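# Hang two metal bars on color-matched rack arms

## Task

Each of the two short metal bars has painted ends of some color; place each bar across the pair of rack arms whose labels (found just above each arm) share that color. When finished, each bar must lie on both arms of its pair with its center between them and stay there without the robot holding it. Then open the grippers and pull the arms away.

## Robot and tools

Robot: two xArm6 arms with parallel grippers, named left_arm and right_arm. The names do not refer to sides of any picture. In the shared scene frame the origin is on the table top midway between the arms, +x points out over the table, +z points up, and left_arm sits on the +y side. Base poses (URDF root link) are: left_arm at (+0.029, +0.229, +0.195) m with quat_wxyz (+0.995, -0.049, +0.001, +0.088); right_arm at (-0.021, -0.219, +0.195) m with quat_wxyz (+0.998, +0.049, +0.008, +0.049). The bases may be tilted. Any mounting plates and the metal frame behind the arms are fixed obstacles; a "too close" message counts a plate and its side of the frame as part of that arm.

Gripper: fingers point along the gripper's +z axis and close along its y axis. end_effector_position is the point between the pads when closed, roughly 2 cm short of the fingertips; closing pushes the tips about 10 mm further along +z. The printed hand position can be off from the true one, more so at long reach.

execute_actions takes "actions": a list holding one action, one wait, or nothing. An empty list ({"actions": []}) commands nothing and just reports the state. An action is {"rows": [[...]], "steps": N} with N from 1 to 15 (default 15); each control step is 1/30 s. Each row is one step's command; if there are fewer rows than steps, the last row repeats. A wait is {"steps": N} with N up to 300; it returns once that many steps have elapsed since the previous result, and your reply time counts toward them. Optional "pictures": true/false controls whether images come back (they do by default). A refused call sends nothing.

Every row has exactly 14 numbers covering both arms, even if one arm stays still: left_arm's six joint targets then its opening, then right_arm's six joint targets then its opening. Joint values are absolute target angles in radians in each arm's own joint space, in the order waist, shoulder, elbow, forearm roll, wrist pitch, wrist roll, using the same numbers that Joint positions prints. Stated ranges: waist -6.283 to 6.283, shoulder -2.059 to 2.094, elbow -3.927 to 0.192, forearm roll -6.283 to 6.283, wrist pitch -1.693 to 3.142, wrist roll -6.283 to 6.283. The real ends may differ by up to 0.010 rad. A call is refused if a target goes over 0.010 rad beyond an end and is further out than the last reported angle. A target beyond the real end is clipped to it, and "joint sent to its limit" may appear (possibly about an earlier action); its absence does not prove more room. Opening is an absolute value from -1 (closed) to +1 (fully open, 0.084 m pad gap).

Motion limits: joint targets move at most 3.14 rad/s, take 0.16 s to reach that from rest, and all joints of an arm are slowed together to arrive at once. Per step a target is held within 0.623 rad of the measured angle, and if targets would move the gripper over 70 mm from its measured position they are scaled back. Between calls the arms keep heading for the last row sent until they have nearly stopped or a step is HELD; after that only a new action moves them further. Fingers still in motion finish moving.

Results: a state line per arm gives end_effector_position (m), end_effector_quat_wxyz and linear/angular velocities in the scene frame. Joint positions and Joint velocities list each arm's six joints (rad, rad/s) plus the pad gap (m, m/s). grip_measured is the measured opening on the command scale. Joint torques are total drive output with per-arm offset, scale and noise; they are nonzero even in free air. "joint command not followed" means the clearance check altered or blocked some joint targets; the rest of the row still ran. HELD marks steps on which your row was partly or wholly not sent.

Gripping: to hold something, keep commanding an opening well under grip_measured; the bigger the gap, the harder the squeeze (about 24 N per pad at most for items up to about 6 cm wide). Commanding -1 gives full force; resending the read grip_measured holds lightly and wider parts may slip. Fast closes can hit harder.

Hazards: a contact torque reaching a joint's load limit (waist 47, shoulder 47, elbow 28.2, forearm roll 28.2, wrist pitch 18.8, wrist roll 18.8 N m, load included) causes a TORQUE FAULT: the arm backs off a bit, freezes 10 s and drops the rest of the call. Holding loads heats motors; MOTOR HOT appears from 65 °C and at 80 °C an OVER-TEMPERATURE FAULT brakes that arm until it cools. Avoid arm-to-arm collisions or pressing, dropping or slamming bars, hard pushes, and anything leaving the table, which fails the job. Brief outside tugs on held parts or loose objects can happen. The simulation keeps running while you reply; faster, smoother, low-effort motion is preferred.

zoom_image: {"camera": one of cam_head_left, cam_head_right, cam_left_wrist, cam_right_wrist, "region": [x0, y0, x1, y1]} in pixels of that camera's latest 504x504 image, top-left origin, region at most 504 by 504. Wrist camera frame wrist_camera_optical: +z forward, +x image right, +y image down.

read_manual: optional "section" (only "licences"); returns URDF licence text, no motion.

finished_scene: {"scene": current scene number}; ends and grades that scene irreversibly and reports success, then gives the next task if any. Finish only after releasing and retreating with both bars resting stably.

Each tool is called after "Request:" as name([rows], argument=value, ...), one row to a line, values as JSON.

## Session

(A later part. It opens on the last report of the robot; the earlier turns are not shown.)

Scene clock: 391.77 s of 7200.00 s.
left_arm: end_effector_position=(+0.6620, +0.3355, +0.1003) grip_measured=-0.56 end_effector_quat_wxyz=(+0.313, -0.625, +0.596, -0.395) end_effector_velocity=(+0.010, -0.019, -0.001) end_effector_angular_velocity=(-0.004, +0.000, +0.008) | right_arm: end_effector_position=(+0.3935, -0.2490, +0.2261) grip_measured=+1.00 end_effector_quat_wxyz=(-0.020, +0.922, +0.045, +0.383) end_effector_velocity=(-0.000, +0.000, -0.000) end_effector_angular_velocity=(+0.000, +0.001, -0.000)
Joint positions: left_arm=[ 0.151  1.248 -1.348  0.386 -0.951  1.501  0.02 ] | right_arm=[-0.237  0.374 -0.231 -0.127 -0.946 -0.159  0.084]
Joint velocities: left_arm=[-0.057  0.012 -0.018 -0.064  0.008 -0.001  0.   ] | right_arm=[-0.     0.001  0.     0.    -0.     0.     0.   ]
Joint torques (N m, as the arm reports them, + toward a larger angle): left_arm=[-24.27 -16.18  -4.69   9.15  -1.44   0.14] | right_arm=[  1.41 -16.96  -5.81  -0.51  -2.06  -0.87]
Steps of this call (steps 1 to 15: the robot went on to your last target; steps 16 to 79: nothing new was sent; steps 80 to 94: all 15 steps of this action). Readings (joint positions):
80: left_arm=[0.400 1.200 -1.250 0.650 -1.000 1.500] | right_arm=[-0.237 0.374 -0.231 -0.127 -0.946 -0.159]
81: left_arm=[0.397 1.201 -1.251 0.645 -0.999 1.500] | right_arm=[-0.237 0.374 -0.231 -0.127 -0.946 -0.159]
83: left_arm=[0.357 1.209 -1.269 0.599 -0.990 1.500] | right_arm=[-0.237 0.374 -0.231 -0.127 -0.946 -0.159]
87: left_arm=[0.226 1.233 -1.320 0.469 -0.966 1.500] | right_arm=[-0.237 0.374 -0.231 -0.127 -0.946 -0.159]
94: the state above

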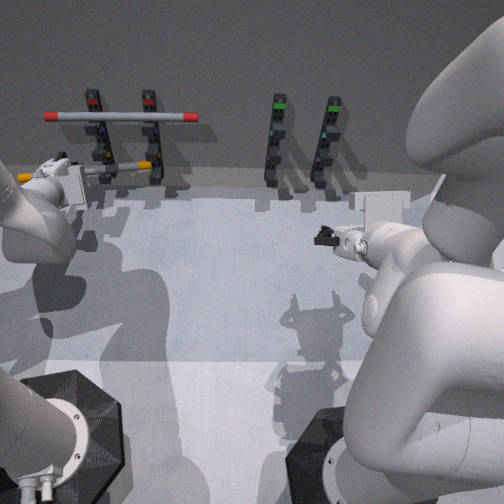

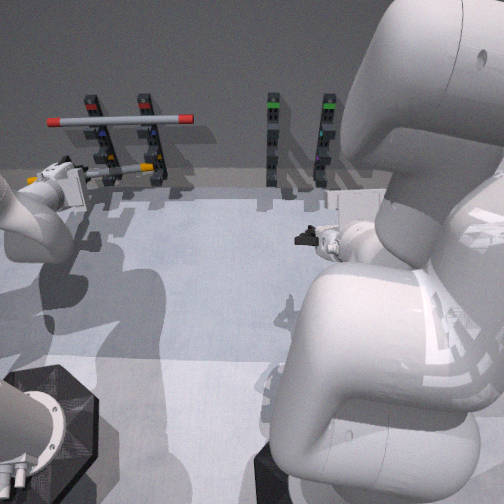

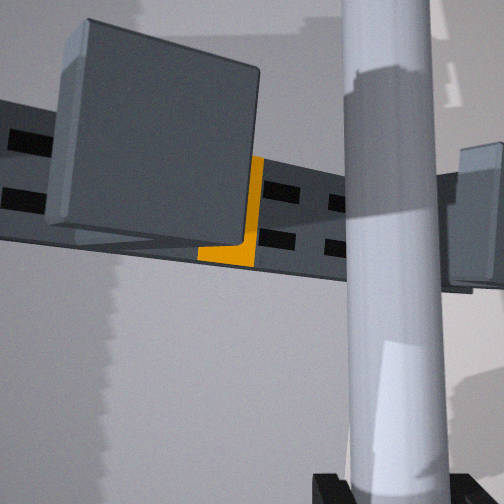

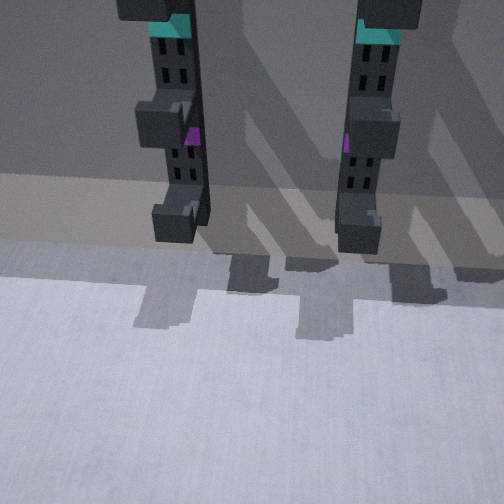

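Request:
execute_actions([
  {"rows":[[0.16,1.25,-1.35,0.41,-0.95,1.5,-0.2,-0.237,0.374,-0.231,-0.127,-0.946,-0.159,1]],"steps":10},
], pictures=false)

Request:
execute_actions([
  {"rows":[[0.27,1.22,-1.29,0.52,-0.98,1.5,-0.2,-0.237,0.374,-0.231,-0.127,-0.946,-0.159,1]],"steps":15},
], pictures=false)

Request:
execute_actions([
  {"rows":[[0.27,1.2,-1.29,0.52,-0.96,1.40,-1,-0.237,0.374,-0.231,-0.127,-0.946,-0.159,1]],"steps":15},
])

Scene clock: 408.80 s of 7200.00 s.
left_arm: end_effector_position=(+0.6591, +0.3316, +0.0967) grip_measured=-0.22 end_effector_quat_wxyz=(+0.307, -0.621, +0.603, -0.396) end_effector_velocity=(+0.023, +0.033, +0.036) end_effector_angular_velocity=(+0.023, -0.080, +0.040) | right_arm: end_effector_position=(+0.3935, -0.2490, +0.2261) grip_measured=+1.00 end_effector_quat_wxyz=(-0.020, +0.922, +0.045, +0.383) end_effector_velocity=(+0.000, -0.000, +0.000) end_effector_angular_velocity=(-0.000, -0.000, -0.000)
Joint positions: left_arm=[ 0.156  1.253 -1.348  0.411 -0.949  1.5    0.034] | right_arm=[-0.237  0.374 -0.231 -0.127 -0.946 -0.159  0.084]
Joint velocities: left_arm=[ 0.032 -0.037 -0.036 -0.001 -0.015  0.001  0.006] | right_arm=[-0.  0. -0.  0.  0. -0.  0.]
Joint torques (N m, as the arm reports them, + toward a larger angle): left_arm=[ -2.63 -18.12  -7.85   1.16  -1.72   0.09] | right_arm=[  1.43 -16.64  -5.36  -0.06  -2.44  -0.61]
Steps of this call (steps 1 to 15: the robot went on to your last target; steps 16 to 90: nothing new was sent; then 13.70 s passed at rest; steps 91 to 100: all 10 steps of this action). Readings (joint positions):
91: left_arm=[0.148 1.250 -1.350 0.383 -0.950 1.500] | right_arm=[-0.237 0.374 -0.231 -0.127 -0.946 -0.159]
92: left_arm=[0.150 1.250 -1.350 0.385 -0.950 1.500] | right_arm=[-0.237 0.374 -0.231 -0.127 -0.946 -0.159]
94: left_arm=[0.148 1.252 -1.347 0.400 -0.948 1.500] | right_arm=[-0.237 0.374 -0.231 -0.127 -0.946 -0.159]
98: left_arm=[0.153 1.256 -1.345 0.410 -0.947 1.500] | right_arm=[-0.237 0.374 -0.231 -0.127 -0.946 -0.159]
100: the state above

Scene clock: 409.30 s of 7200.00 s.
left_arm: end_effector_position=(+0.6338, +0.3700, +0.1007) grip_measured=-0.22 end_effector_quat_wxyz=(+0.308, -0.622, +0.600, -0.398) end_effector_velocity=(-0.001, +0.001, +0.001) end_effector_angular_velocity=(+0.000, -0.002, -0.004) | right_arm: end_effector_position=(+0.3935, -0.2490, +0.2261) grip_measured=+1.00 end_effector_quat_wxyz=(-0.020, +0.922, +0.045, +0.383) end_effector_velocity=(-0.000, -0.000, -0.001) end_effector_angular_velocity=(+0.000, +0.002, -0.001)
Joint positions: left_arm=[ 0.268  1.22  -1.29   0.519 -0.98   1.5    0.035] | right_arm=[-0.237  0.374 -0.231 -0.127 -0.946 -0.159  0.084]
Joint velocities: left_arm=[ 0.006 -0.003  0.004  0.01  -0.003 -0.     0.   ] | right_arm=[-0.     0.002 -0.     0.    -0.     0.     0.   ]
Joint torques (N m, as the arm reports them, + toward a larger angle): left_arm=[ -2.21 -18.81  -7.56   0.32  -2.4    0.2 ] | right_arm=[  1.2  -16.55  -5.63  -0.05  -2.04  -0.56]
Steps of this call (steps 1 to 15: all 15 steps of this action). Readings (joint positions):
1: left_arm=[0.157 1.252 -1.349 0.411 -0.949 1.500] | right_arm=[-0.237 0.374 -0.231 -0.127 -0.946 -0.159]
2: left_arm=[0.161 1.250 -1.347 0.415 -0.951 1.500] | right_arm=[-0.237 0.374 -0.231 -0.127 -0.946 -0.159]
4: left_arm=[0.195 1.240 -1.328 0.451 -0.961 1.500] | right_arm=[-0.237 0.374 -0.231 -0.127 -0.946 -0.159]
8: left_arm=[0.259 1.224 -1.297 0.505 -0.976 1.500] | right_arm=[-0.237 0.374 -0.231 -0.127 -0.946 -0.159]
15: the state above

Scene clock: 409.80 s of 7200.00 s.
left_arm: end_effector_position=(+0.6383, +0.3745, +0.1074) grip_measured=-1.00 end_effector_quat_wxyz=(+0.291, -0.650, +0.571, -0.409) end_effector_velocity=(+0.001, +0.001, +0.001) end_effector_angular_velocity=(-0.006, -0.001, +0.006) | right_arm: end_effector_position=(+0.3935, -0.2490, +0.2261) grip_measured=+1.00 end_effector_quat_wxyz=(-0.020, +0.922, +0.045, +0.383) end_effector_velocity=(-0.000, -0.000, -0.000) end_effector_angular_velocity=(-0.000, +0.001, -0.001)
Joint positions: left_arm=[ 0.27   1.2   -1.29   0.52  -0.96   1.401  0.   ] | right_arm=[-0.237  0.374 -0.231 -0.127 -0.946 -0.159  0.084]
Joint velocities: left_arm=[ 0.001 -0.002 -0.001 -0.001  0.002 -0.009  0.   ] | right_arm=[ 0.     0.     0.     0.001  0.    -0.     0.   ]
Joint torques (N m, as the arm reports them, + toward a larger angle): left_arm=[ -2.23 -19.04  -8.1    1.03  -2.29   0.04] | right_arm=[  1.77 -16.6   -5.83  -0.42  -2.3   -0.48]
Steps of this call (steps 1 to 15: all 15 steps of this action). Readings (joint positions):
1: left_arm=[0.269 1.220 -1.290 0.519 -0.980 1.500] | right_arm=[-0.237 0.374 -0.231 -0.127 -0.946 -0.159]
2: left_arm=[0.269 1.220 -1.290 0.520 -0.979 1.495] | right_arm=[-0.237 0.374 -0.231 -0.127 -0.946 -0.159]
4: left_arm=[0.269 1.214 -1.289 0.520 -0.972 1.461] | right_arm=[-0.237 0.374 -0.231 -0.127 -0.946 -0.159]
8: left_arm=[0.270 1.201 -1.291 0.520 -0.963 1.413] | right_arm=[-0.237 0.374 -0.231 -0.127 -0.946 -0.159]
15: the state above

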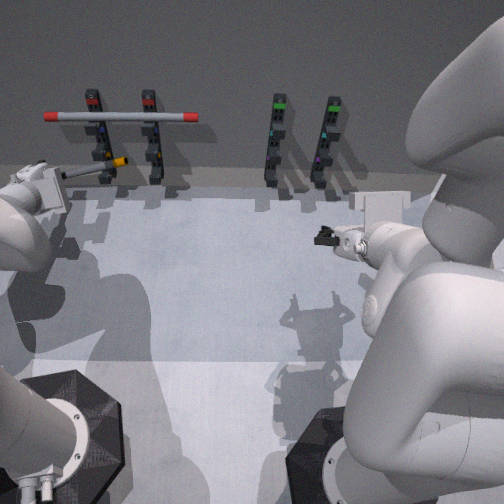

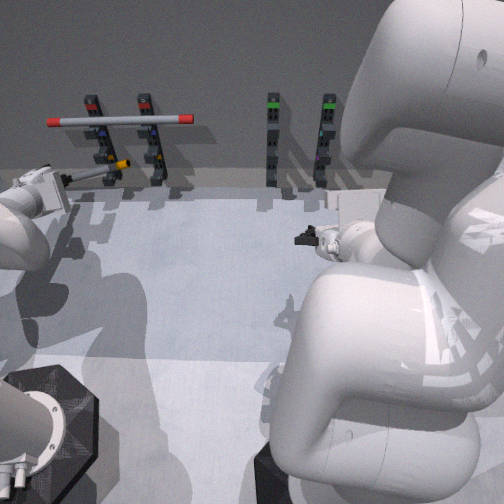

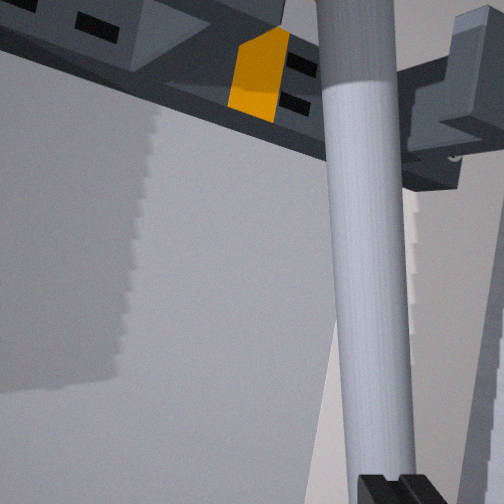

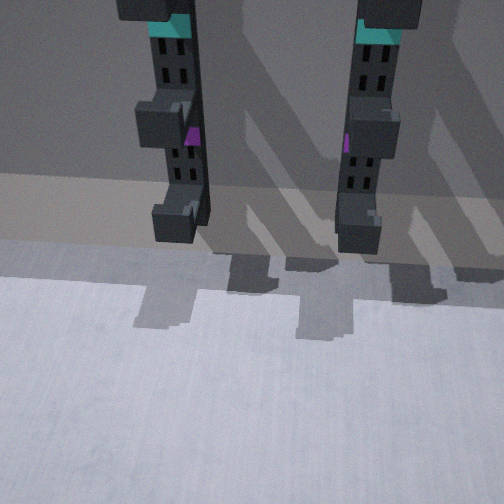

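Request:
execute_actions([
  {"rows":[[0.41,1.25,-1.15,0.66,-1.15,1.57,0.6,-0.237,0.374,-0.231,-0.127,-0.946,-0.159,1]],"steps":15},
], pictures=false)

Request:
execute_actions([
  {"rows":[[0.41,1.35,-1.3,0.66,-1.09,1.57,0.6,-0.237,0.374,-0.231,-0.127,-0.946,-0.159,1]],"steps":15},
], pictures=false)

Request:
execute_actions([
  {"rows":[[0.41,1.46,-1.62,0.66,-0.88,1.57,0.6,-0.237,0.374,-0.231,-0.127,-0.946,-0.159,1]],"steps":15},
])

Scene clock: 420.27 s of 7200.00 s.
left_arm: end_effector_position=(+0.5622, +0.3799, +0.0872) grip_measured=+0.59 end_effector_quat_wxyz=(+0.301, -0.612, +0.597, -0.423) end_effector_velocity=(-0.007, -0.000, +0.002) end_effector_angular_velocity=(+0.008, -0.015, -0.011) | right_arm: end_effector_position=(+0.3935, -0.2490, +0.2261) grip_measured=+1.00 end_effector_quat_wxyz=(-0.020, +0.922, +0.045, +0.383) end_effector_velocity=(-0.000, +0.000, -0.000) end_effector_angular_velocity=(+0.000, +0.000, +0.000)
Joint positions: left_arm=[ 0.408  1.249 -1.153  0.658 -1.148  1.568  0.069] | right_arm=[-0.237  0.374 -0.231 -0.127 -0.946 -0.159  0.084]
Joint velocities: left_arm=[ 0.013  0.001  0.015  0.017 -0.025  0.023  0.001] | right_arm=[ 0.     0.001 -0.    -0.    -0.     0.    -0.   ]
Joint torques (N m, as the arm reports them, + toward a larger angle): left_arm=[ -3.1  -15.91  -5.29   1.24  -2.28   0.2 ] | right_arm=[  1.64 -16.58  -5.49  -0.46  -1.78  -0.36]
Steps of this call (steps 1 to 15: the robot went on to your last target; steps 16 to 90: nothing new was sent; then 6.97 s passed at rest; steps 91 to 105: all 15 steps of this action). Readings (joint positions):
91: left_arm=[0.270 1.200 -1.290 0.520 -0.960 1.400] | right_arm=[-0.237 0.374 -0.231 -0.127 -0.946 -0.159]
92: left_arm=[0.272 1.201 -1.288 0.523 -0.965 1.405] | right_arm=[-0.237 0.374 -0.231 -0.127 -0.946 -0.159]
94: left_arm=[0.302 1.208 -1.259 0.556 -1.010 1.444] | right_arm=[-0.237 0.374 -0.231 -0.127 -0.946 -0.159]
98: left_arm=[0.385 1.244 -1.174 0.632 -1.111 1.535] | right_arm=[-0.237 0.374 -0.231 -0.127 -0.946 -0.159]
105: the state above

Scene clock: 420.77 s of 7200.00 s.
left_arm: end_effector_position=(+0.5764, +0.3886, +0.0545) grip_measured=+0.59 end_effector_quat_wxyz=(+0.304, -0.609, +0.608, -0.409) end_effector_velocity=(+0.001, +0.001, -0.003) end_effector_angular_velocity=(+0.003, +0.002, +0.001) | right_arm: end_effector_position=(+0.3935, -0.2490, +0.2261) grip_measured=+1.00 end_effector_quat_wxyz=(-0.020, +0.922, +0.045, +0.383) end_effector_velocity=(-0.001, +0.000, -0.001) end_effector_angular_velocity=(+0.000, +0.003, -0.000)
Joint positions: left_arm=[ 0.41   1.349 -1.299  0.66  -1.091  1.57   0.069] | right_arm=[-0.237  0.374 -0.231 -0.127 -0.946 -0.159  0.084]
Joint velocities: left_arm=[ 0.001  0.008 -0.012 -0.     0.005  0.     0.   ] | right_arm=[ 0.     0.004 -0.     0.001 -0.    -0.    -0.   ]
Joint torques (N m, as the arm reports them, + toward a larger angle): left_arm=[ -1.68 -17.31  -5.14   0.76  -1.74   0.52] | right_arm=[  1.44 -17.05  -6.18  -0.09  -2.1   -0.8 ]
Steps of this call (steps 1 to 15: all 15 steps of this action). Readings (joint positions):
1: left_arm=[0.408 1.249 -1.152 0.659 -1.149 1.569] | right_arm=[-0.237 0.374 -0.231 -0.127 -0.946 -0.159]
2: left_arm=[0.409 1.251 -1.156 0.659 -1.147 1.569] | right_arm=[-0.237 0.374 -0.231 -0.127 -0.946 -0.159]
4: left_arm=[0.409 1.278 -1.198 0.660 -1.131 1.570] | right_arm=[-0.237 0.374 -0.231 -0.127 -0.946 -0.159]
8: left_arm=[0.410 1.338 -1.279 0.660 -1.098 1.570] | right_arm=[-0.237 0.374 -0.231 -0.127 -0.946 -0.159]
15: the state above

Scene clock: 421.27 s of 7200.00 s.
left_arm: end_effector_position=(+0.6399, +0.4369, +0.0437) grip_measured=+0.58 end_effector_quat_wxyz=(+0.348, -0.587, +0.632, -0.368) end_effector_velocity=(+0.002, +0.006, +0.000) end_effector_angular_velocity=(+0.006, -0.006, +0.009) | right_arm: end_effector_position=(+0.3935, -0.2490, +0.2261) grip_measured=+1.00 end_effector_quat_wxyz=(-0.020, +0.922, +0.045, +0.383) end_effector_velocity=(-0.000, +0.000, -0.001) end_effector_angular_velocity=(+0.000, +0.002, +0.000)
Joint positions: left_arm=[ 0.407  1.445 -1.619  0.662 -0.911  1.569  0.068] | right_arm=[-0.237  0.374 -0.231 -0.127 -0.946 -0.159  0.084]
Joint velocities: left_arm=[ 0.005  0.009 -0.019 -0.004  0.002  0.001 -0.   ] | right_arm=[ 0.     0.002 -0.     0.     0.     0.     0.   ]
Joint torques (N m, as the arm reports them, + toward a larger angle): left_arm=[10.08 -1.29 -0.54 -3.96 12.78  1.51] | right_arm=[  1.63 -16.77  -5.24   0.06  -1.89  -0.46]
Steps of this call (steps 1 to 15: all 15 steps of this action). Readings (joint positions):
1: left_arm=[0.410 1.349 -1.299 0.660 -1.090 1.570] | right_arm=[-0.237 0.374 -0.231 -0.127 -0.946 -0.159]
2: left_arm=[0.410 1.351 -1.304 0.660 -1.087 1.570] | right_arm=[-0.237 0.374 -0.231 -0.127 -0.946 -0.159]
4: left_arm=[0.410 1.368 -1.351 0.661 -1.054 1.570] | right_arm=[-0.237 0.374 -0.231 -0.127 -0.946 -0.159]
8: left_arm=[0.407 1.423 -1.547 0.663 -0.947 1.569] | right_arm=[-0.237 0.374 -0.231 -0.127 -0.946 -0.159]
15: the state above

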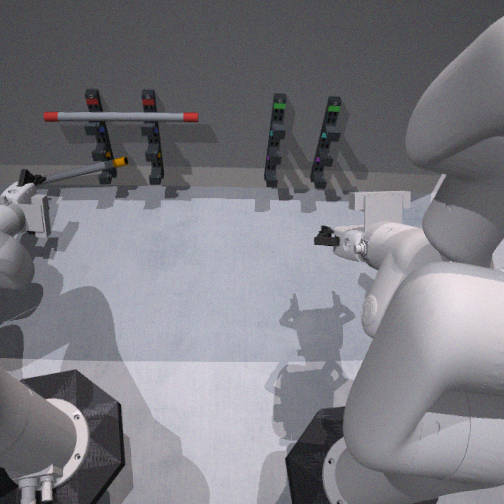

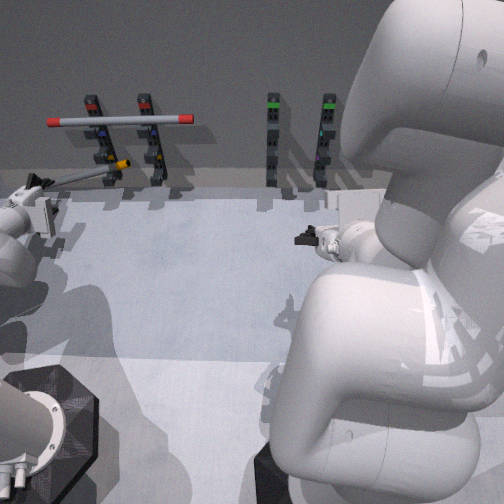

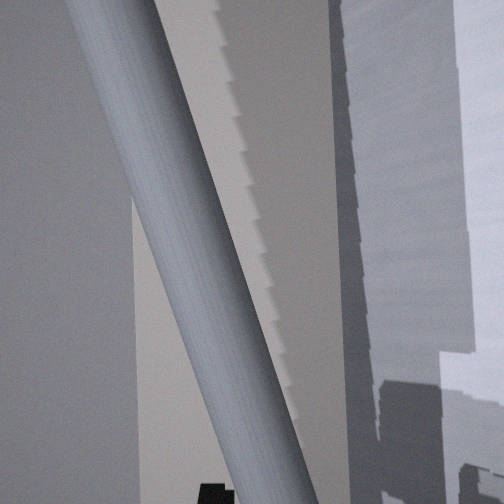

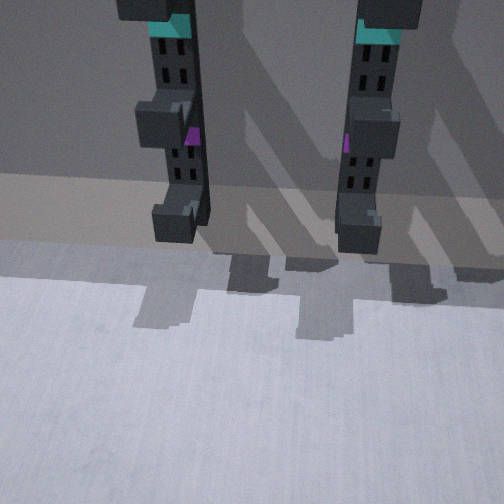

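Request:
execute_actions([
  {"rows":[[0.41,1.44,-1.62,0.66,-0.9,1.57,-1,-0.237,0.374,-0.231,-0.127,-0.946,-0.159,1]],"steps":15},
], pictures=false)

Request:
execute_actions([
  {"rows":[[0.45,1.2,-1.25,0.70,-1.0,1.5,-1,-0.237,0.374,-0.231,-0.127,-0.946,-0.159,1]],"steps":15},
], pictures=false)

Request:
execute_actions([
  {"rows":[[0.22,1.22,-1.31,0.47,-0.96,1.42,-1,-0.237,0.374,-0.231,-0.127,-0.946,-0.159,1]],"steps":15},
])

Scene clock: 431.73 s of 7200.00 s.
left_arm: end_effector_position=(+0.6397, +0.4412, +0.0427) grip_measured=-1.00 end_effector_quat_wxyz=(+0.347, -0.590, +0.632, -0.363) end_effector_velocity=(+0.006, -0.003, +0.009) end_effector_angular_velocity=(+0.006, -0.020, -0.013) | right_arm: end_effector_position=(+0.3935, -0.2490, +0.2261) grip_measured=+1.00 end_effector_quat_wxyz=(-0.020, +0.922, +0.045, +0.383) end_effector_velocity=(-0.000, +0.000, -0.000) end_effector_angular_velocity=(+0.000, +0.001, +0.001)
Joint positions: left_arm=[ 0.411  1.441 -1.619  0.659 -0.899  1.57   0.   ] | right_arm=[-0.237  0.374 -0.231 -0.127 -0.946 -0.159  0.084]
Joint velocities: left_arm=[-0.009 -0.008 -0.004  0.006 -0.009 -0.001  0.   ] | right_arm=[-0.     0.001 -0.    -0.001  0.     0.     0.   ]
Joint torques (N m, as the arm reports them, + toward a larger angle): left_arm=[ -3.25 -19.42  -9.16   0.01  -1.93   0.65] | right_arm=[  1.27 -16.35  -5.57  -0.49  -2.18  -0.76]
Steps of this call (steps 1 to 15: the robot went on to your last target; steps 16 to 90: nothing new was sent; then 6.97 s passed at rest; steps 91 to 105: all 15 steps of this action). Readings (joint positions):
91: left_arm=[0.409 1.445 -1.620 0.660 -0.909 1.569] | right_arm=[-0.237 0.374 -0.231 -0.127 -0.946 -0.159]
92: left_arm=[0.411 1.446 -1.617 0.659 -0.908 1.570] | right_arm=[-0.237 0.374 -0.231 -0.127 -0.946 -0.159]
94: left_arm=[0.415 1.447 -1.614 0.657 -0.902 1.571] | right_arm=[-0.237 0.374 -0.231 -0.127 -0.946 -0.159]
98: left_arm=[0.415 1.448 -1.613 0.657 -0.895 1.571] | right_arm=[-0.237 0.374 -0.231 -0.127 -0.946 -0.159]
105: the state above

Scene clock: 432.23 s of 7200.00 s.
left_arm: end_effector_position=(+0.5919, +0.4257, +0.0972) grip_measured=-1.00 end_effector_quat_wxyz=(+0.307, -0.622, +0.601, -0.397) end_effector_velocity=(-0.013, -0.011, -0.004) end_effector_angular_velocity=(-0.033, +0.022, -0.002) | right_arm: end_effector_position=(+0.3935, -0.2490, +0.2261) grip_measured=+1.00 end_effector_quat_wxyz=(-0.020, +0.922, +0.045, +0.383) end_effector_velocity=(-0.000, +0.001, -0.000) end_effector_angular_velocity=(+0.000, +0.000, +0.002)
Joint positions: left_arm=[ 0.449  1.203 -1.254  0.7   -0.999  1.501  0.   ] | right_arm=[-0.237  0.374 -0.231 -0.127 -0.946 -0.159  0.084]
Joint velocities: left_arm=[ 0.    -0.014  0.053  0.005 -0.011 -0.011  0.   ] | right_arm=[ 0.001 -0.     0.    -0.001  0.    -0.    -0.   ]
Joint torques (N m, as the arm reports them, + toward a larger angle): left_arm=[ -2.38 -17.59  -8.19   0.12  -2.04   0.5 ] | right_arm=[  1.43 -17.65  -5.98  -0.48  -2.04  -0.54]
Steps of this call (steps 1 to 15: all 15 steps of this action). Readings (joint positions):
1: left_arm=[0.411 1.441 -1.619 0.659 -0.899 1.570] | right_arm=[-0.237 0.374 -0.231 -0.127 -0.946 -0.159]
2: left_arm=[0.411 1.438 -1.615 0.660 -0.900 1.569] | right_arm=[-0.237 0.374 -0.231 -0.127 -0.946 -0.159]
4: left_arm=[0.416 1.409 -1.565 0.666 -0.914 1.559] | right_arm=[-0.237 0.374 -0.231 -0.127 -0.946 -0.159]
8: left_arm=[0.440 1.264 -1.351 0.689 -0.973 1.519] | right_arm=[-0.237 0.374 -0.231 -0.127 -0.946 -0.159]
15: the state above

Scene clock: 432.73 s of 7200.00 s.
left_arm: end_effector_position=(+0.6467, +0.3576, +0.1039) grip_measured=-1.00 end_effector_quat_wxyz=(+0.294, -0.644, +0.576, -0.408) end_effector_velocity=(+0.007, -0.003, +0.002) end_effector_angular_velocity=(-0.012, -0.001, +0.023) | right_arm: end_effector_position=(+0.3935, -0.2490, +0.2261) grip_measured=+1.00 end_effector_quat_wxyz=(-0.020, +0.922, +0.045, +0.383) end_effector_velocity=(-0.000, +0.000, -0.000) end_effector_angular_velocity=(+0.000, +0.001, +0.001)
Joint positions: left_arm=[ 0.224  1.22  -1.309  0.473 -0.961  1.421  0.   ] | right_arm=[-0.237  0.374 -0.231 -0.127 -0.946 -0.159  0.084]
Joint velocities: left_arm=[-0.024  0.001 -0.01  -0.04   0.006 -0.014  0.   ] | right_arm=[ 0.     0.001 -0.    -0.     0.    -0.    -0.   ]
Joint torques (N m, as the arm reports them, + toward a larger angle): left_arm=[ -2.19 -18.92  -8.71  -0.01  -2.22   0.81] | right_arm=[  1.19 -16.63  -5.78  -0.73  -2.37  -0.82]
Steps of this call (steps 1 to 15: all 15 steps of this action). Readings (joint positions):
1: left_arm=[0.449 1.203 -1.253 0.700 -0.999 1.500] | right_arm=[-0.237 0.374 -0.231 -0.127 -0.946 -0.159]
2: left_arm=[0.446 1.203 -1.254 0.695 -0.998 1.499] | right_arm=[-0.237 0.374 -0.231 -0.127 -0.946 -0.159]
4: left_arm=[0.406 1.207 -1.266 0.649 -0.991 1.482] | right_arm=[-0.237 0.374 -0.231 -0.127 -0.946 -0.159]
8: left_arm=[0.273 1.216 -1.297 0.528 -0.970 1.440] | right_arm=[-0.237 0.374 -0.231 -0.127 -0.946 -0.159]
15: the state above

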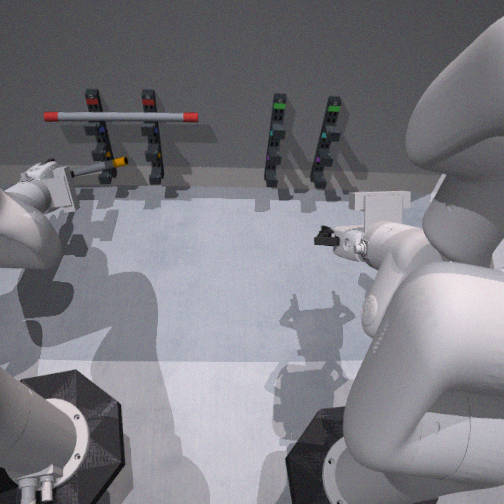

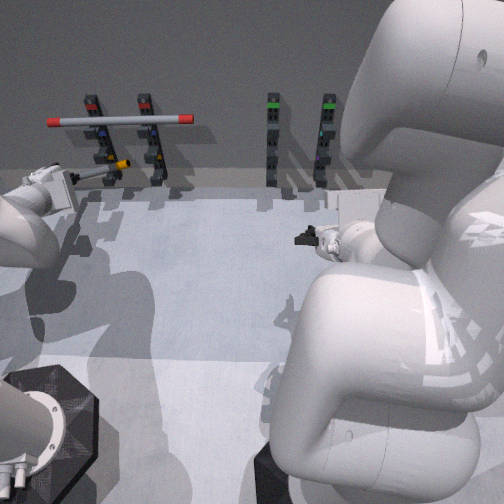

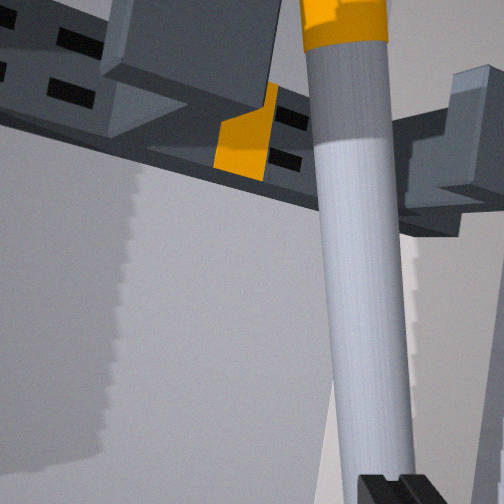

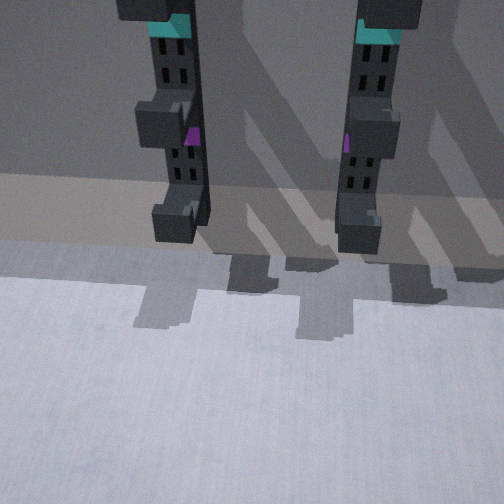

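Request:
execute_actions([
  {"rows":[[0.36,1.15,-1.1,0.61,-1.1,1.57,0.6,-0.237,0.374,-0.231,-0.127,-0.946,-0.159,1]],"steps":15},
], pictures=false)

Request:
execute_actions([
  {"rows":[[0.36,1.33,-1.3,0.61,-1.07,1.57,0.6,-0.237,0.374,-0.231,-0.127,-0.946,-0.159,1]],"steps":15},
], pictures=false)

Request:
execute_actions([
  {"rows":[[0.36,1.45,-1.6,0.61,-0.895,1.57,0.6,-0.237,0.374,-0.231,-0.127,-0.946,-0.159,1]],"steps":15},
])

Scene clock: 453.17 s of 7200.00 s.
left_arm: end_effector_position=(+0.5800, +0.3757, +0.1149) grip_measured=+0.59 end_effector_quat_wxyz=(+0.307, -0.608, +0.606, -0.411) end_effector_velocity=(-0.006, -0.002, +0.002) end_effector_angular_velocity=(+0.005, -0.004, -0.012) | right_arm: end_effector_position=(+0.3935, -0.2490, +0.2261) grip_measured=+1.00 end_effector_quat_wxyz=(-0.020, +0.922, +0.045, +0.383) end_effector_velocity=(+0.000, -0.000, +0.000) end_effector_angular_velocity=(+0.000, -0.001, +0.000)
Joint positions: left_arm=[ 0.358  1.151 -1.102  0.609 -1.099  1.569  0.069] | right_arm=[-0.237  0.374 -0.231 -0.127 -0.946 -0.159  0.084]
Joint velocities: left_arm=[ 0.008 -0.005  0.02   0.013 -0.014  0.016  0.001] | right_arm=[-0.     0.    -0.001 -0.    -0.     0.     0.   ]
Joint torques (N m, as the arm reports them, + toward a larger angle): left_arm=[ -1.62 -17.54  -6.06   0.97  -2.14   0.52] | right_arm=[  1.07 -17.09  -5.64  -0.53  -1.89  -0.54]
Steps of this call (steps 1 to 15: the robot went on to your last target; steps 16 to 90: nothing new was sent; then 16.93 s passed at rest; steps 91 to 105: all 15 steps of this action). Readings (joint positions):
91: left_arm=[0.220 1.220 -1.310 0.470 -0.960 1.420] | right_arm=[-0.237 0.374 -0.231 -0.127 -0.946 -0.159]
92: left_arm=[0.222 1.219 -1.306 0.473 -0.963 1.424] | right_arm=[-0.237 0.374 -0.231 -0.127 -0.946 -0.159]
94: left_arm=[0.250 1.202 -1.261 0.505 -0.995 1.458] | right_arm=[-0.237 0.374 -0.231 -0.127 -0.946 -0.159]
98: left_arm=[0.340 1.162 -1.134 0.586 -1.076 1.543] | right_arm=[-0.237 0.374 -0.231 -0.127 -0.946 -0.159]
105: the state above

Scene clock: 453.67 s of 7200.00 s.
left_arm: end_effector_position=(+0.5916, +0.3788, +0.0620) grip_measured=+0.59 end_effector_quat_wxyz=(+0.307, -0.608, +0.611, -0.403) end_effector_velocity=(+0.003, +0.001, -0.001) end_effector_angular_velocity=(+0.004, -0.004, -0.000) | right_arm: end_effector_position=(+0.3935, -0.2490, +0.2261) grip_measured=+1.00 end_effector_quat_wxyz=(-0.020, +0.922, +0.045, +0.383) end_effector_velocity=(-0.001, +0.000, -0.001) end_effector_angular_velocity=(+0.001, +0.003, +0.001)
Joint positions: left_arm=[ 0.36   1.327 -1.299  0.61  -1.071  1.57   0.069] | right_arm=[-0.237  0.374 -0.231 -0.127 -0.946 -0.159  0.084]
Joint velocities: left_arm=[-0.     0.01  -0.018  0.     0.002  0.     0.   ] | right_arm=[ 0.     0.003  0.001 -0.001  0.    -0.    -0.   ]
Joint torques (N m, as the arm reports them, + toward a larger angle): left_arm=[ -1.98 -17.39  -5.41   1.37  -2.08   0.45] | right_arm=[  1.34 -15.82  -5.42   0.    -1.71  -0.62]
Steps of this call (steps 1 to 15: all 15 steps of this action). Readings (joint positions):
1: left_arm=[0.359 1.150 -1.102 0.609 -1.099 1.569] | right_arm=[-0.237 0.374 -0.231 -0.127 -0.946 -0.159]
2: left_arm=[0.359 1.153 -1.106 0.609 -1.099 1.569] | right_arm=[-0.237 0.374 -0.231 -0.127 -0.946 -0.159]
4: left_arm=[0.359 1.192 -1.153 0.610 -1.093 1.570] | right_arm=[-0.237 0.374 -0.231 -0.127 -0.946 -0.159]
8: left_arm=[0.360 1.306 -1.267 0.610 -1.074 1.570] | right_arm=[-0.237 0.374 -0.231 -0.127 -0.946 -0.159]
15: the state above

Scene clock: 454.17 s of 7200.00 s.
left_arm: end_effector_position=(+0.6467, +0.4159, +0.0443) grip_measured=+0.59 end_effector_quat_wxyz=(+0.342, -0.590, +0.630, -0.371) end_effector_velocity=(+0.001, +0.002, +0.001) end_effector_angular_velocity=(-0.000, -0.019, +0.005) | right_arm: end_effector_position=(+0.3935, -0.2490, +0.2261) grip_measured=+1.00 end_effector_quat_wxyz=(-0.020, +0.922, +0.045, +0.383) end_effector_velocity=(+0.000, -0.000, +0.000) end_effector_angular_velocity=(-0.000, -0.001, +0.000)
Joint positions: left_arm=[ 0.358  1.441 -1.6    0.612 -0.915  1.57   0.068] | right_arm=[-0.237  0.374 -0.231 -0.127 -0.946 -0.159  0.084]
Joint velocities: left_arm=[ 0.002  0.015 -0.015 -0.004 -0.019  0.001 -0.   ] | right_arm=[-0.    -0.001 -0.    -0.     0.     0.    -0.   ]
Joint torques (N m, as the arm reports them, + toward a larger angle): left_arm=[ 5.82 -3.75 -2.25 -2.78  9.5   0.95] | right_arm=[  1.74 -16.87  -5.68  -0.4   -1.91  -0.69]
Steps of this call (steps 1 to 15: all 15 steps of this action). Readings (joint positions):
1: left_arm=[0.360 1.328 -1.299 0.610 -1.070 1.570] | right_arm=[-0.237 0.374 -0.231 -0.127 -0.946 -0.159]
2: left_arm=[0.360 1.330 -1.304 0.610 -1.067 1.570] | right_arm=[-0.237 0.374 -0.231 -0.127 -0.946 -0.159]
4: left_arm=[0.360 1.350 -1.352 0.610 -1.038 1.570] | right_arm=[-0.237 0.374 -0.231 -0.127 -0.946 -0.159]
8: left_arm=[0.358 1.418 -1.539 0.612 -0.942 1.569] | right_arm=[-0.237 0.374 -0.231 -0.127 -0.946 -0.159]
15: the state above

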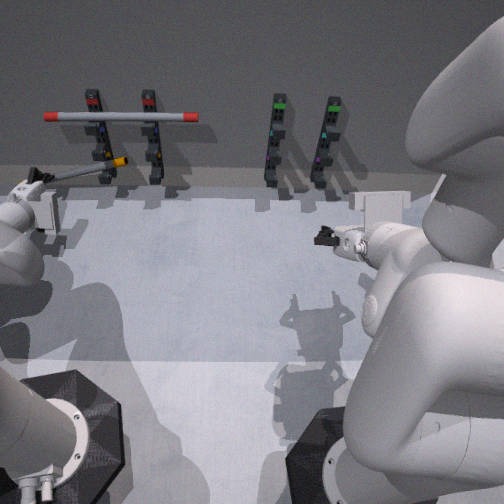

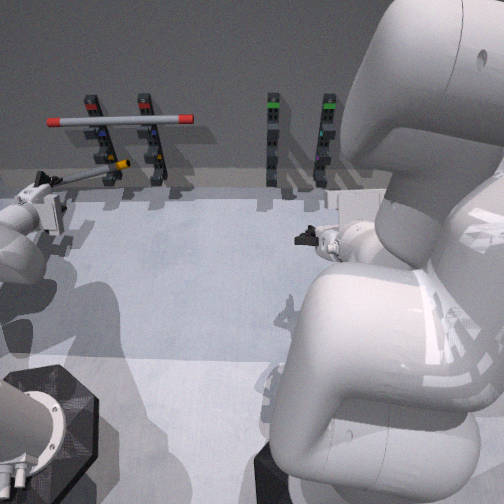

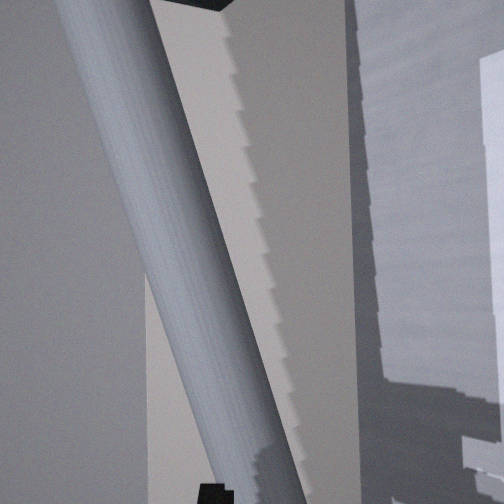

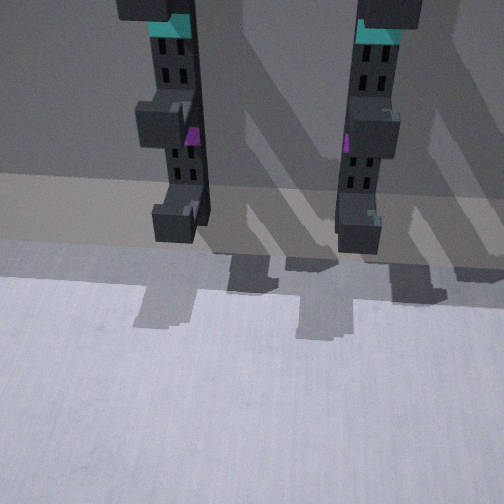

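Request:
execute_actions([
  {"rows":[[0.36,1.44,-1.6,0.61,-0.915,1.57,-1,-0.237,0.374,-0.231,-0.127,-0.946,-0.159,1]],"steps":15},
], pictures=false)

Request:
execute_actions([
  {"rows":[[0.38,1.2,-1.25,0.63,-1.0,1.45,-1,-0.237,0.374,-0.231,-0.127,-0.946,-0.159,1]],"steps":15},
], pictures=false)

Request:
execute_actions([
  {"rows":[[0.3,1.2,-1.27,0.55,-0.98,1.45,-1,-0.237,0.374,-0.231,-0.127,-0.946,-0.159,1]],"steps":15},
])

Scene clock: 462.60 s of 7200.00 s.
left_arm: end_effector_position=(+0.6457, +0.4181, +0.0433) grip_measured=-1.00 end_effector_quat_wxyz=(+0.342, -0.592, +0.629, -0.370) end_effector_velocity=(+0.005, -0.004, +0.008) end_effector_angular_velocity=(+0.004, -0.019, -0.012) | right_arm: end_effector_position=(+0.3935, -0.2490, +0.2261) grip_measured=+1.00 end_effector_quat_wxyz=(-0.020, +0.922, +0.045, +0.383) end_effector_velocity=(-0.000, -0.000, -0.000) end_effector_angular_velocity=(-0.000, +0.000, -0.001)
Joint positions: left_arm=[ 0.361  1.441 -1.6    0.609 -0.914  1.57   0.   ] | right_arm=[-0.237  0.374 -0.231 -0.127 -0.946 -0.159  0.084]
Joint velocities: left_arm=[-0.008 -0.008 -0.002  0.006 -0.009 -0.001  0.   ] | right_arm=[-0.     0.    -0.     0.001 -0.    -0.     0.   ]
Joint torques (N m, as the arm reports them, + toward a larger angle): left_arm=[ -2.72 -20.15  -9.01   0.59  -1.77   0.12] | right_arm=[  1.61 -17.2   -5.82  -0.34  -2.01  -0.45]
Steps of this call (steps 1 to 15: the robot went on to your last target; steps 16 to 90: nothing new was sent; then 4.93 s passed at rest; steps 91 to 105: all 15 steps of this action). Readings (joint positions):
91: left_arm=[0.360 1.442 -1.600 0.611 -0.917 1.569] | right_arm=[-0.237 0.374 -0.231 -0.127 -0.946 -0.159]
92: left_arm=[0.363 1.443 -1.599 0.609 -0.915 1.570] | right_arm=[-0.237 0.374 -0.231 -0.127 -0.946 -0.159]
94: left_arm=[0.366 1.446 -1.596 0.607 -0.912 1.571] | right_arm=[-0.237 0.374 -0.231 -0.127 -0.946 -0.159]
98: left_arm=[0.365 1.448 -1.595 0.607 -0.909 1.571] | right_arm=[-0.237 0.374 -0.231 -0.127 -0.946 -0.159]
105: the state above

Scene clock: 463.10 s of 7200.00 s.
left_arm: end_effector_position=(+0.6065, +0.4036, +0.0998) grip_measured=-1.00 end_effector_quat_wxyz=(+0.296, -0.637, +0.584, -0.406) end_effector_velocity=(-0.012, -0.009, -0.005) end_effector_angular_velocity=(-0.033, +0.024, +0.002) | right_arm: end_effector_position=(+0.3935, -0.2490, +0.2261) grip_measured=+1.00 end_effector_quat_wxyz=(-0.020, +0.922, +0.045, +0.383) end_effector_velocity=(-0.000, -0.000, +0.000) end_effector_angular_velocity=(-0.000, -0.000, -0.000)
Joint positions: left_arm=[ 0.38   1.203 -1.253  0.63  -0.999  1.451  0.   ] | right_arm=[-0.237  0.374 -0.231 -0.127 -0.946 -0.159  0.084]
Joint velocities: left_arm=[ 0.001 -0.01   0.046  0.004 -0.008 -0.016  0.   ] | right_arm=[-0. -0.  0.  0.  0. -0. -0.]
Joint torques (N m, as the arm reports them, + toward a larger angle): left_arm=[ -2.65 -19.    -8.14   0.6   -1.89   0.16] | right_arm=[  1.11 -16.86  -5.61  -0.12  -1.83  -0.56]
Steps of this call (steps 1 to 15: all 15 steps of this action). Readings (joint positions):
1: left_arm=[0.361 1.441 -1.599 0.610 -0.914 1.570] | right_arm=[-0.237 0.374 -0.231 -0.127 -0.946 -0.159]
2: left_arm=[0.361 1.438 -1.595 0.610 -0.915 1.568] | right_arm=[-0.237 0.374 -0.231 -0.127 -0.946 -0.159]
4: left_arm=[0.363 1.407 -1.544 0.613 -0.927 1.551] | right_arm=[-0.237 0.374 -0.231 -0.127 -0.946 -0.159]
8: left_arm=[0.375 1.258 -1.338 0.625 -0.979 1.481] | right_arm=[-0.237 0.374 -0.231 -0.127 -0.946 -0.159]
15: the state above

Scene clock: 463.60 s of 7200.00 s.
left_arm: end_effector_position=(+0.6271, +0.3816, +0.1050) grip_measured=-1.00 end_effector_quat_wxyz=(+0.299, -0.637, +0.585, -0.404) end_effector_velocity=(+0.002, -0.002, +0.002) end_effector_angular_velocity=(+0.001, -0.002, -0.001) | right_arm: end_effector_position=(+0.3935, -0.2490, +0.2261) grip_measured=+1.00 end_effector_quat_wxyz=(-0.020, +0.922, +0.045, +0.383) end_effector_velocity=(-0.000, +0.000, -0.000) end_effector_angular_velocity=(+0.000, +0.001, +0.001)
Joint positions: left_arm=[ 0.301  1.2   -1.27   0.551 -0.98   1.45   0.   ] | right_arm=[-0.237  0.374 -0.231 -0.127 -0.946 -0.159  0.084]
Joint velocities: left_arm=[-0.006 -0.002 -0.002 -0.006  0.001 -0.     0.   ] | right_arm=[ 0.     0.001 -0.    -0.     0.     0.    -0.   ]
Joint torques (N m, as the arm reports them, + toward a larger angle): left_arm=[ -3.09 -18.43  -8.27   0.28  -2.06   0.57] | right_arm=[  0.21 -16.51  -5.36  -0.17  -2.03  -1.02]
Steps of this call (steps 1 to 15: all 15 steps of this action). Readings (joint positions):
1: left_arm=[0.380 1.203 -1.252 0.630 -0.999 1.451] | right_arm=[-0.237 0.374 -0.231 -0.127 -0.946 -0.159]
2: left_arm=[0.377 1.203 -1.253 0.625 -0.998 1.451] | right_arm=[-0.237 0.374 -0.231 -0.127 -0.946 -0.159]
4: left_arm=[0.350 1.202 -1.259 0.597 -0.991 1.450] | right_arm=[-0.237 0.374 -0.231 -0.127 -0.946 -0.159]
8: left_arm=[0.307 1.200 -1.268 0.560 -0.982 1.450] | right_arm=[-0.237 0.374 -0.231 -0.127 -0.946 -0.159]
15: the state above

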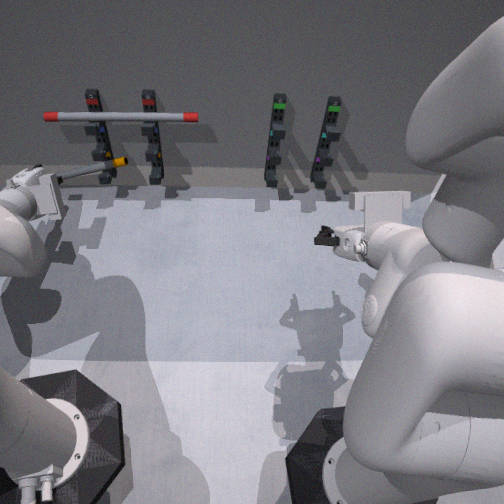

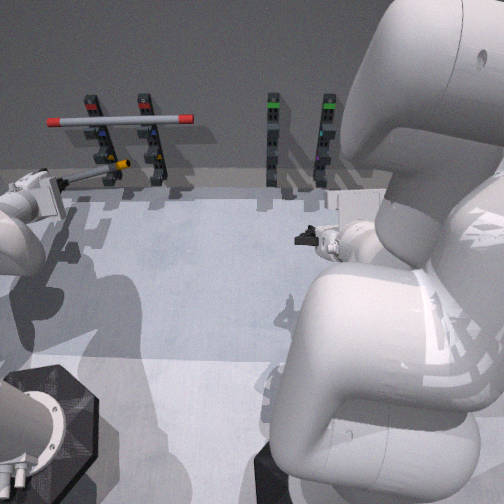

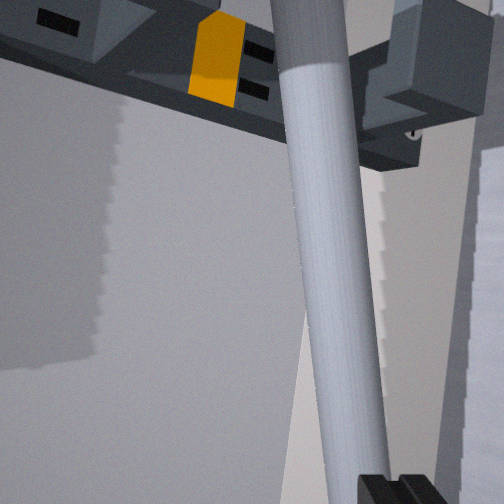

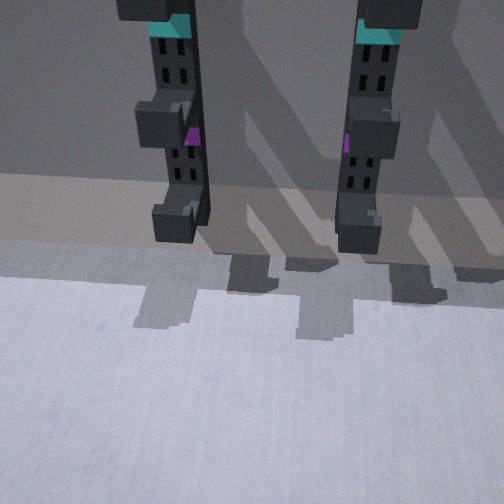

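Missed. Use 0.32.

Request:
execute_actions([
  {"rows":[[0.32,1.15,-1.1,0.57,-1.1,1.57,0.6,-0.237,0.374,-0.231,-0.127,-0.946,-0.159,1]],"steps":15},
], pictures=false)

Request:
execute_actions([
  {"rows":[[0.32,1.33,-1.3,0.57,-1.07,1.57,0.6,-0.237,0.374,-0.231,-0.127,-0.946,-0.159,1]],"steps":15},
], pictures=false)

Request:
execute_actions([
  {"rows":[[0.32,1.44,-1.6,0.57,-0.9,1.57,0.6,-0.237,0.374,-0.231,-0.127,-0.946,-0.159,1]],"steps":15},
], pictures=false)

Request:
execute_actions([
  {"rows":[[0.32,1.44,-1.6,0.57,-0.9,1.57,-1,-0.237,0.374,-0.231,-0.127,-0.946,-0.159,1]],"steps":15},
])

Scene clock: 474.13 s of 7200.00 s.
left_arm: end_effector_position=(+0.5864, +0.3644, +0.1160) grip_measured=+0.59 end_effector_quat_wxyz=(+0.307, -0.608, +0.607, -0.410) end_effector_velocity=(-0.004, -0.002, +0.000) end_effector_angular_velocity=(+0.003, -0.001, -0.005) | right_arm: end_effector_position=(+0.3935, -0.2490, +0.2261) grip_measured=+1.00 end_effector_quat_wxyz=(-0.020, +0.922, +0.045, +0.383) end_effector_velocity=(+0.000, -0.000, +0.001) end_effector_angular_velocity=(-0.000, -0.002, -0.000)
Joint positions: left_arm=[ 0.32   1.15  -1.102  0.57  -1.099  1.569  0.069] | right_arm=[-0.237  0.374 -0.231 -0.127 -0.946 -0.159  0.084]
Joint velocities: left_arm=[ 0.002 -0.004  0.016  0.002 -0.011  0.012  0.001] | right_arm=[ 0.    -0.002  0.     0.     0.     0.     0.   ]
Joint torques (N m, as the arm reports them, + toward a larger angle): left_arm=[ -2.32 -17.58  -5.87   0.85  -2.     0.24] | right_arm=[  1.42 -17.58  -5.3   -0.53  -2.01  -0.49]
Steps of this call (steps 1 to 15: the robot went on to your last target; steps 16 to 90: nothing new was sent; then 7.03 s passed at rest; steps 91 to 105: all 15 steps of this action). Readings (joint positions):
91: left_arm=[0.300 1.200 -1.270 0.550 -0.980 1.450] | right_arm=[-0.237 0.374 -0.231 -0.127 -0.946 -0.159]
92: left_arm=[0.300 1.199 -1.266 0.550 -0.983 1.454] | right_arm=[-0.237 0.374 -0.231 -0.127 -0.946 -0.159]
94: left_arm=[0.305 1.185 -1.223 0.555 -1.015 1.485] | right_arm=[-0.237 0.374 -0.231 -0.127 -0.946 -0.159]
98: left_arm=[0.317 1.158 -1.123 0.567 -1.082 1.551] | right_arm=[-0.237 0.374 -0.231 -0.127 -0.946 -0.159]
105: the state above

Scene clock: 474.63 s of 7200.00 s.
left_arm: end_effector_position=(+0.5986, +0.3666, +0.0631) grip_measured=+0.59 end_effector_quat_wxyz=(+0.307, -0.608, +0.611, -0.403) end_effector_velocity=(+0.003, +0.001, -0.001) end_effector_angular_velocity=(+0.004, -0.006, -0.002) | right_arm: end_effector_position=(+0.3935, -0.2490, +0.2261) grip_measured=+1.00 end_effector_quat_wxyz=(-0.020, +0.922, +0.045, +0.383) end_effector_velocity=(+0.000, +0.000, +0.000) end_effector_angular_velocity=(-0.000, -0.000, +0.000)
Joint positions: left_arm=[ 0.32   1.327 -1.299  0.57  -1.071  1.57   0.069] | right_arm=[-0.237  0.374 -0.231 -0.127 -0.946 -0.159  0.084]
Joint velocities: left_arm=[-0.001  0.01  -0.018  0.002  0.002  0.     0.   ] | right_arm=[ 0.  0. -0. -0. -0. -0.  0.]
Joint torques (N m, as the arm reports them, + toward a larger angle): left_arm=[ -1.63 -17.16  -5.83   1.03  -1.9    0.29] | right_arm=[  0.99 -17.54  -5.71  -0.79  -1.99  -0.54]
Steps of this call (steps 1 to 15: all 15 steps of this action). Readings (joint positions):
1: left_arm=[0.320 1.150 -1.102 0.570 -1.099 1.569] | right_arm=[-0.237 0.374 -0.231 -0.127 -0.946 -0.159]
2: left_arm=[0.320 1.153 -1.106 0.570 -1.099 1.570] | right_arm=[-0.237 0.374 -0.231 -0.127 -0.946 -0.159]
4: left_arm=[0.320 1.191 -1.153 0.570 -1.093 1.570] | right_arm=[-0.237 0.374 -0.231 -0.127 -0.946 -0.159]
8: left_arm=[0.320 1.306 -1.267 0.570 -1.074 1.570] | right_arm=[-0.237 0.374 -0.231 -0.127 -0.946 -0.159]
15: the state above

Scene clock: 475.13 s of 7200.00 s.
left_arm: end_effector_position=(+0.6554, +0.4028, +0.0465) grip_measured=+0.59 end_effector_quat_wxyz=(+0.340, -0.592, +0.629, -0.371) end_effector_velocity=(+0.005, +0.002, -0.003) end_effector_angular_velocity=(+0.010, +0.004, -0.002) | right_arm: end_effector_position=(+0.3935, -0.2490, +0.2261) grip_measured=+1.00 end_effector_quat_wxyz=(-0.020, +0.922, +0.045, +0.383) end_effector_velocity=(-0.000, +0.000, -0.000) end_effector_angular_velocity=(+0.000, +0.001, +0.001)
Joint positions: left_arm=[ 0.319  1.436 -1.598  0.571 -0.905  1.57   0.069] | right_arm=[-0.237  0.374 -0.231 -0.127 -0.946 -0.159  0.084]
Joint velocities: left_arm=[-0.002  0.012 -0.029  0.002  0.019 -0.    -0.   ] | right_arm=[ 0.     0.001 -0.    -0.     0.    -0.     0.   ]
Joint torques (N m, as the arm reports them, + toward a larger angle): left_arm=[ -0.58 -14.79  -6.49  -0.63   1.69   0.53] | right_arm=[  1.79 -16.77  -5.46  -0.16  -1.9   -0.6 ]
Steps of this call (steps 1 to 15: all 15 steps of this action). Readings (joint positions):
1: left_arm=[0.320 1.328 -1.299 0.570 -1.070 1.570] | right_arm=[-0.237 0.374 -0.231 -0.127 -0.946 -0.159]
2: left_arm=[0.320 1.330 -1.304 0.570 -1.068 1.570] | right_arm=[-0.237 0.374 -0.231 -0.127 -0.946 -0.159]
4: left_arm=[0.320 1.349 -1.352 0.570 -1.039 1.570] | right_arm=[-0.237 0.374 -0.231 -0.127 -0.946 -0.159]
8: left_arm=[0.320 1.416 -1.537 0.570 -0.937 1.570] | right_arm=[-0.237 0.374 -0.231 -0.127 -0.946 -0.159]
15: the state above

Scene clock: 475.63 s of 7200.00 s.
left_arm: end_effector_position=(+0.6541, +0.4028, +0.0430) grip_measured=-1.00 end_effector_quat_wxyz=(+0.338, -0.594, +0.630, -0.369) end_effector_velocity=(+0.000, -0.001, +0.001) end_effector_angular_velocity=(-0.000, -0.002, -0.002) | right_arm: end_effector_position=(+0.3935, -0.2490, +0.2261) grip_measured=+1.00 end_effector_quat_wxyz=(-0.020, +0.922, +0.045, +0.383) end_effector_velocity=(+0.000, -0.000, +0.000) end_effector_angular_velocity=(-0.000, -0.001, -0.001)
Joint positions: left_arm=[ 0.32  1.44 -1.6   0.57 -0.9   1.57  0.  ] | right_arm=[-0.237  0.374 -0.231 -0.127 -0.946 -0.159  0.084]
Joint velocities: left_arm=[-0.     0.     0.     0.001 -0.002 -0.     0.   ] | right_arm=[-0. -0. -0.  0.  0.  0.  0.]
Joint torques (N m, as the arm reports them, + toward a larger angle): left_arm=[ -1.94 -19.    -9.57   0.39  -1.78   0.34] | right_arm=[  1.49 -17.13  -5.5   -0.21  -1.91  -0.34]
Steps of this call (steps 1 to 15: all 15 steps of this action). Readings (joint positions):
1: left_arm=[0.319 1.436 -1.599 0.571 -0.904 1.570] | right_arm=[-0.237 0.374 -0.231 -0.127 -0.946 -0.159]
2: left_arm=[0.320 1.438 -1.599 0.570 -0.901 1.570] | right_arm=[-0.237 0.374 -0.231 -0.127 -0.946 -0.159]
4: left_arm=[0.321 1.442 -1.598 0.570 -0.898 1.570] | right_arm=[-0.237 0.374 -0.231 -0.127 -0.946 -0.159]
8: left_arm=[0.320 1.442 -1.598 0.570 -0.898 1.570] | right_arm=[-0.237 0.374 -0.231 -0.127 -0.946 -0.159]
15: the state above

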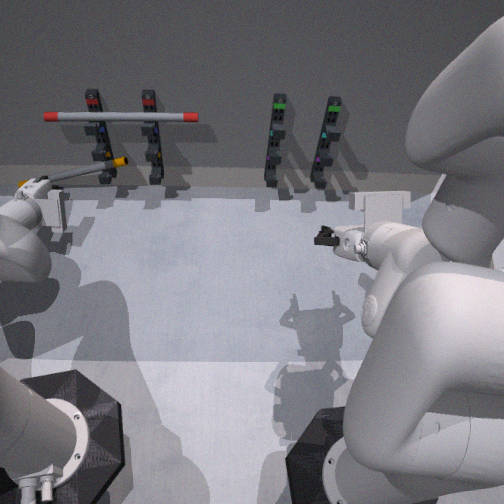

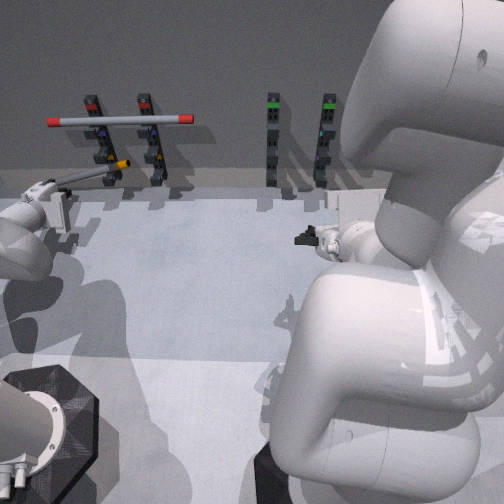

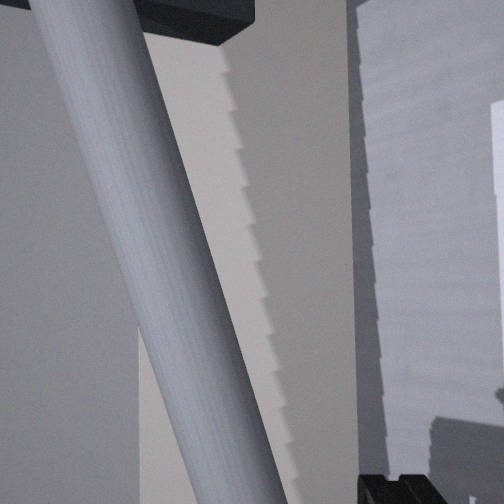

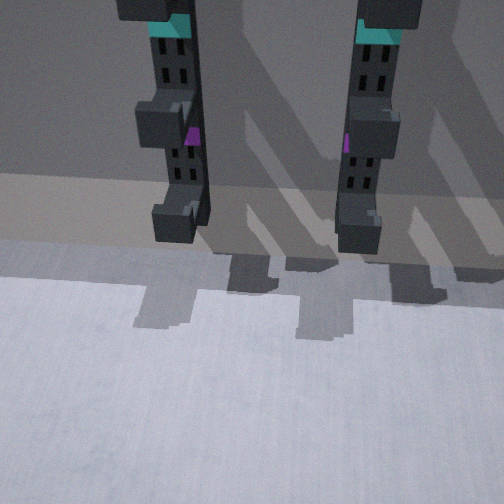

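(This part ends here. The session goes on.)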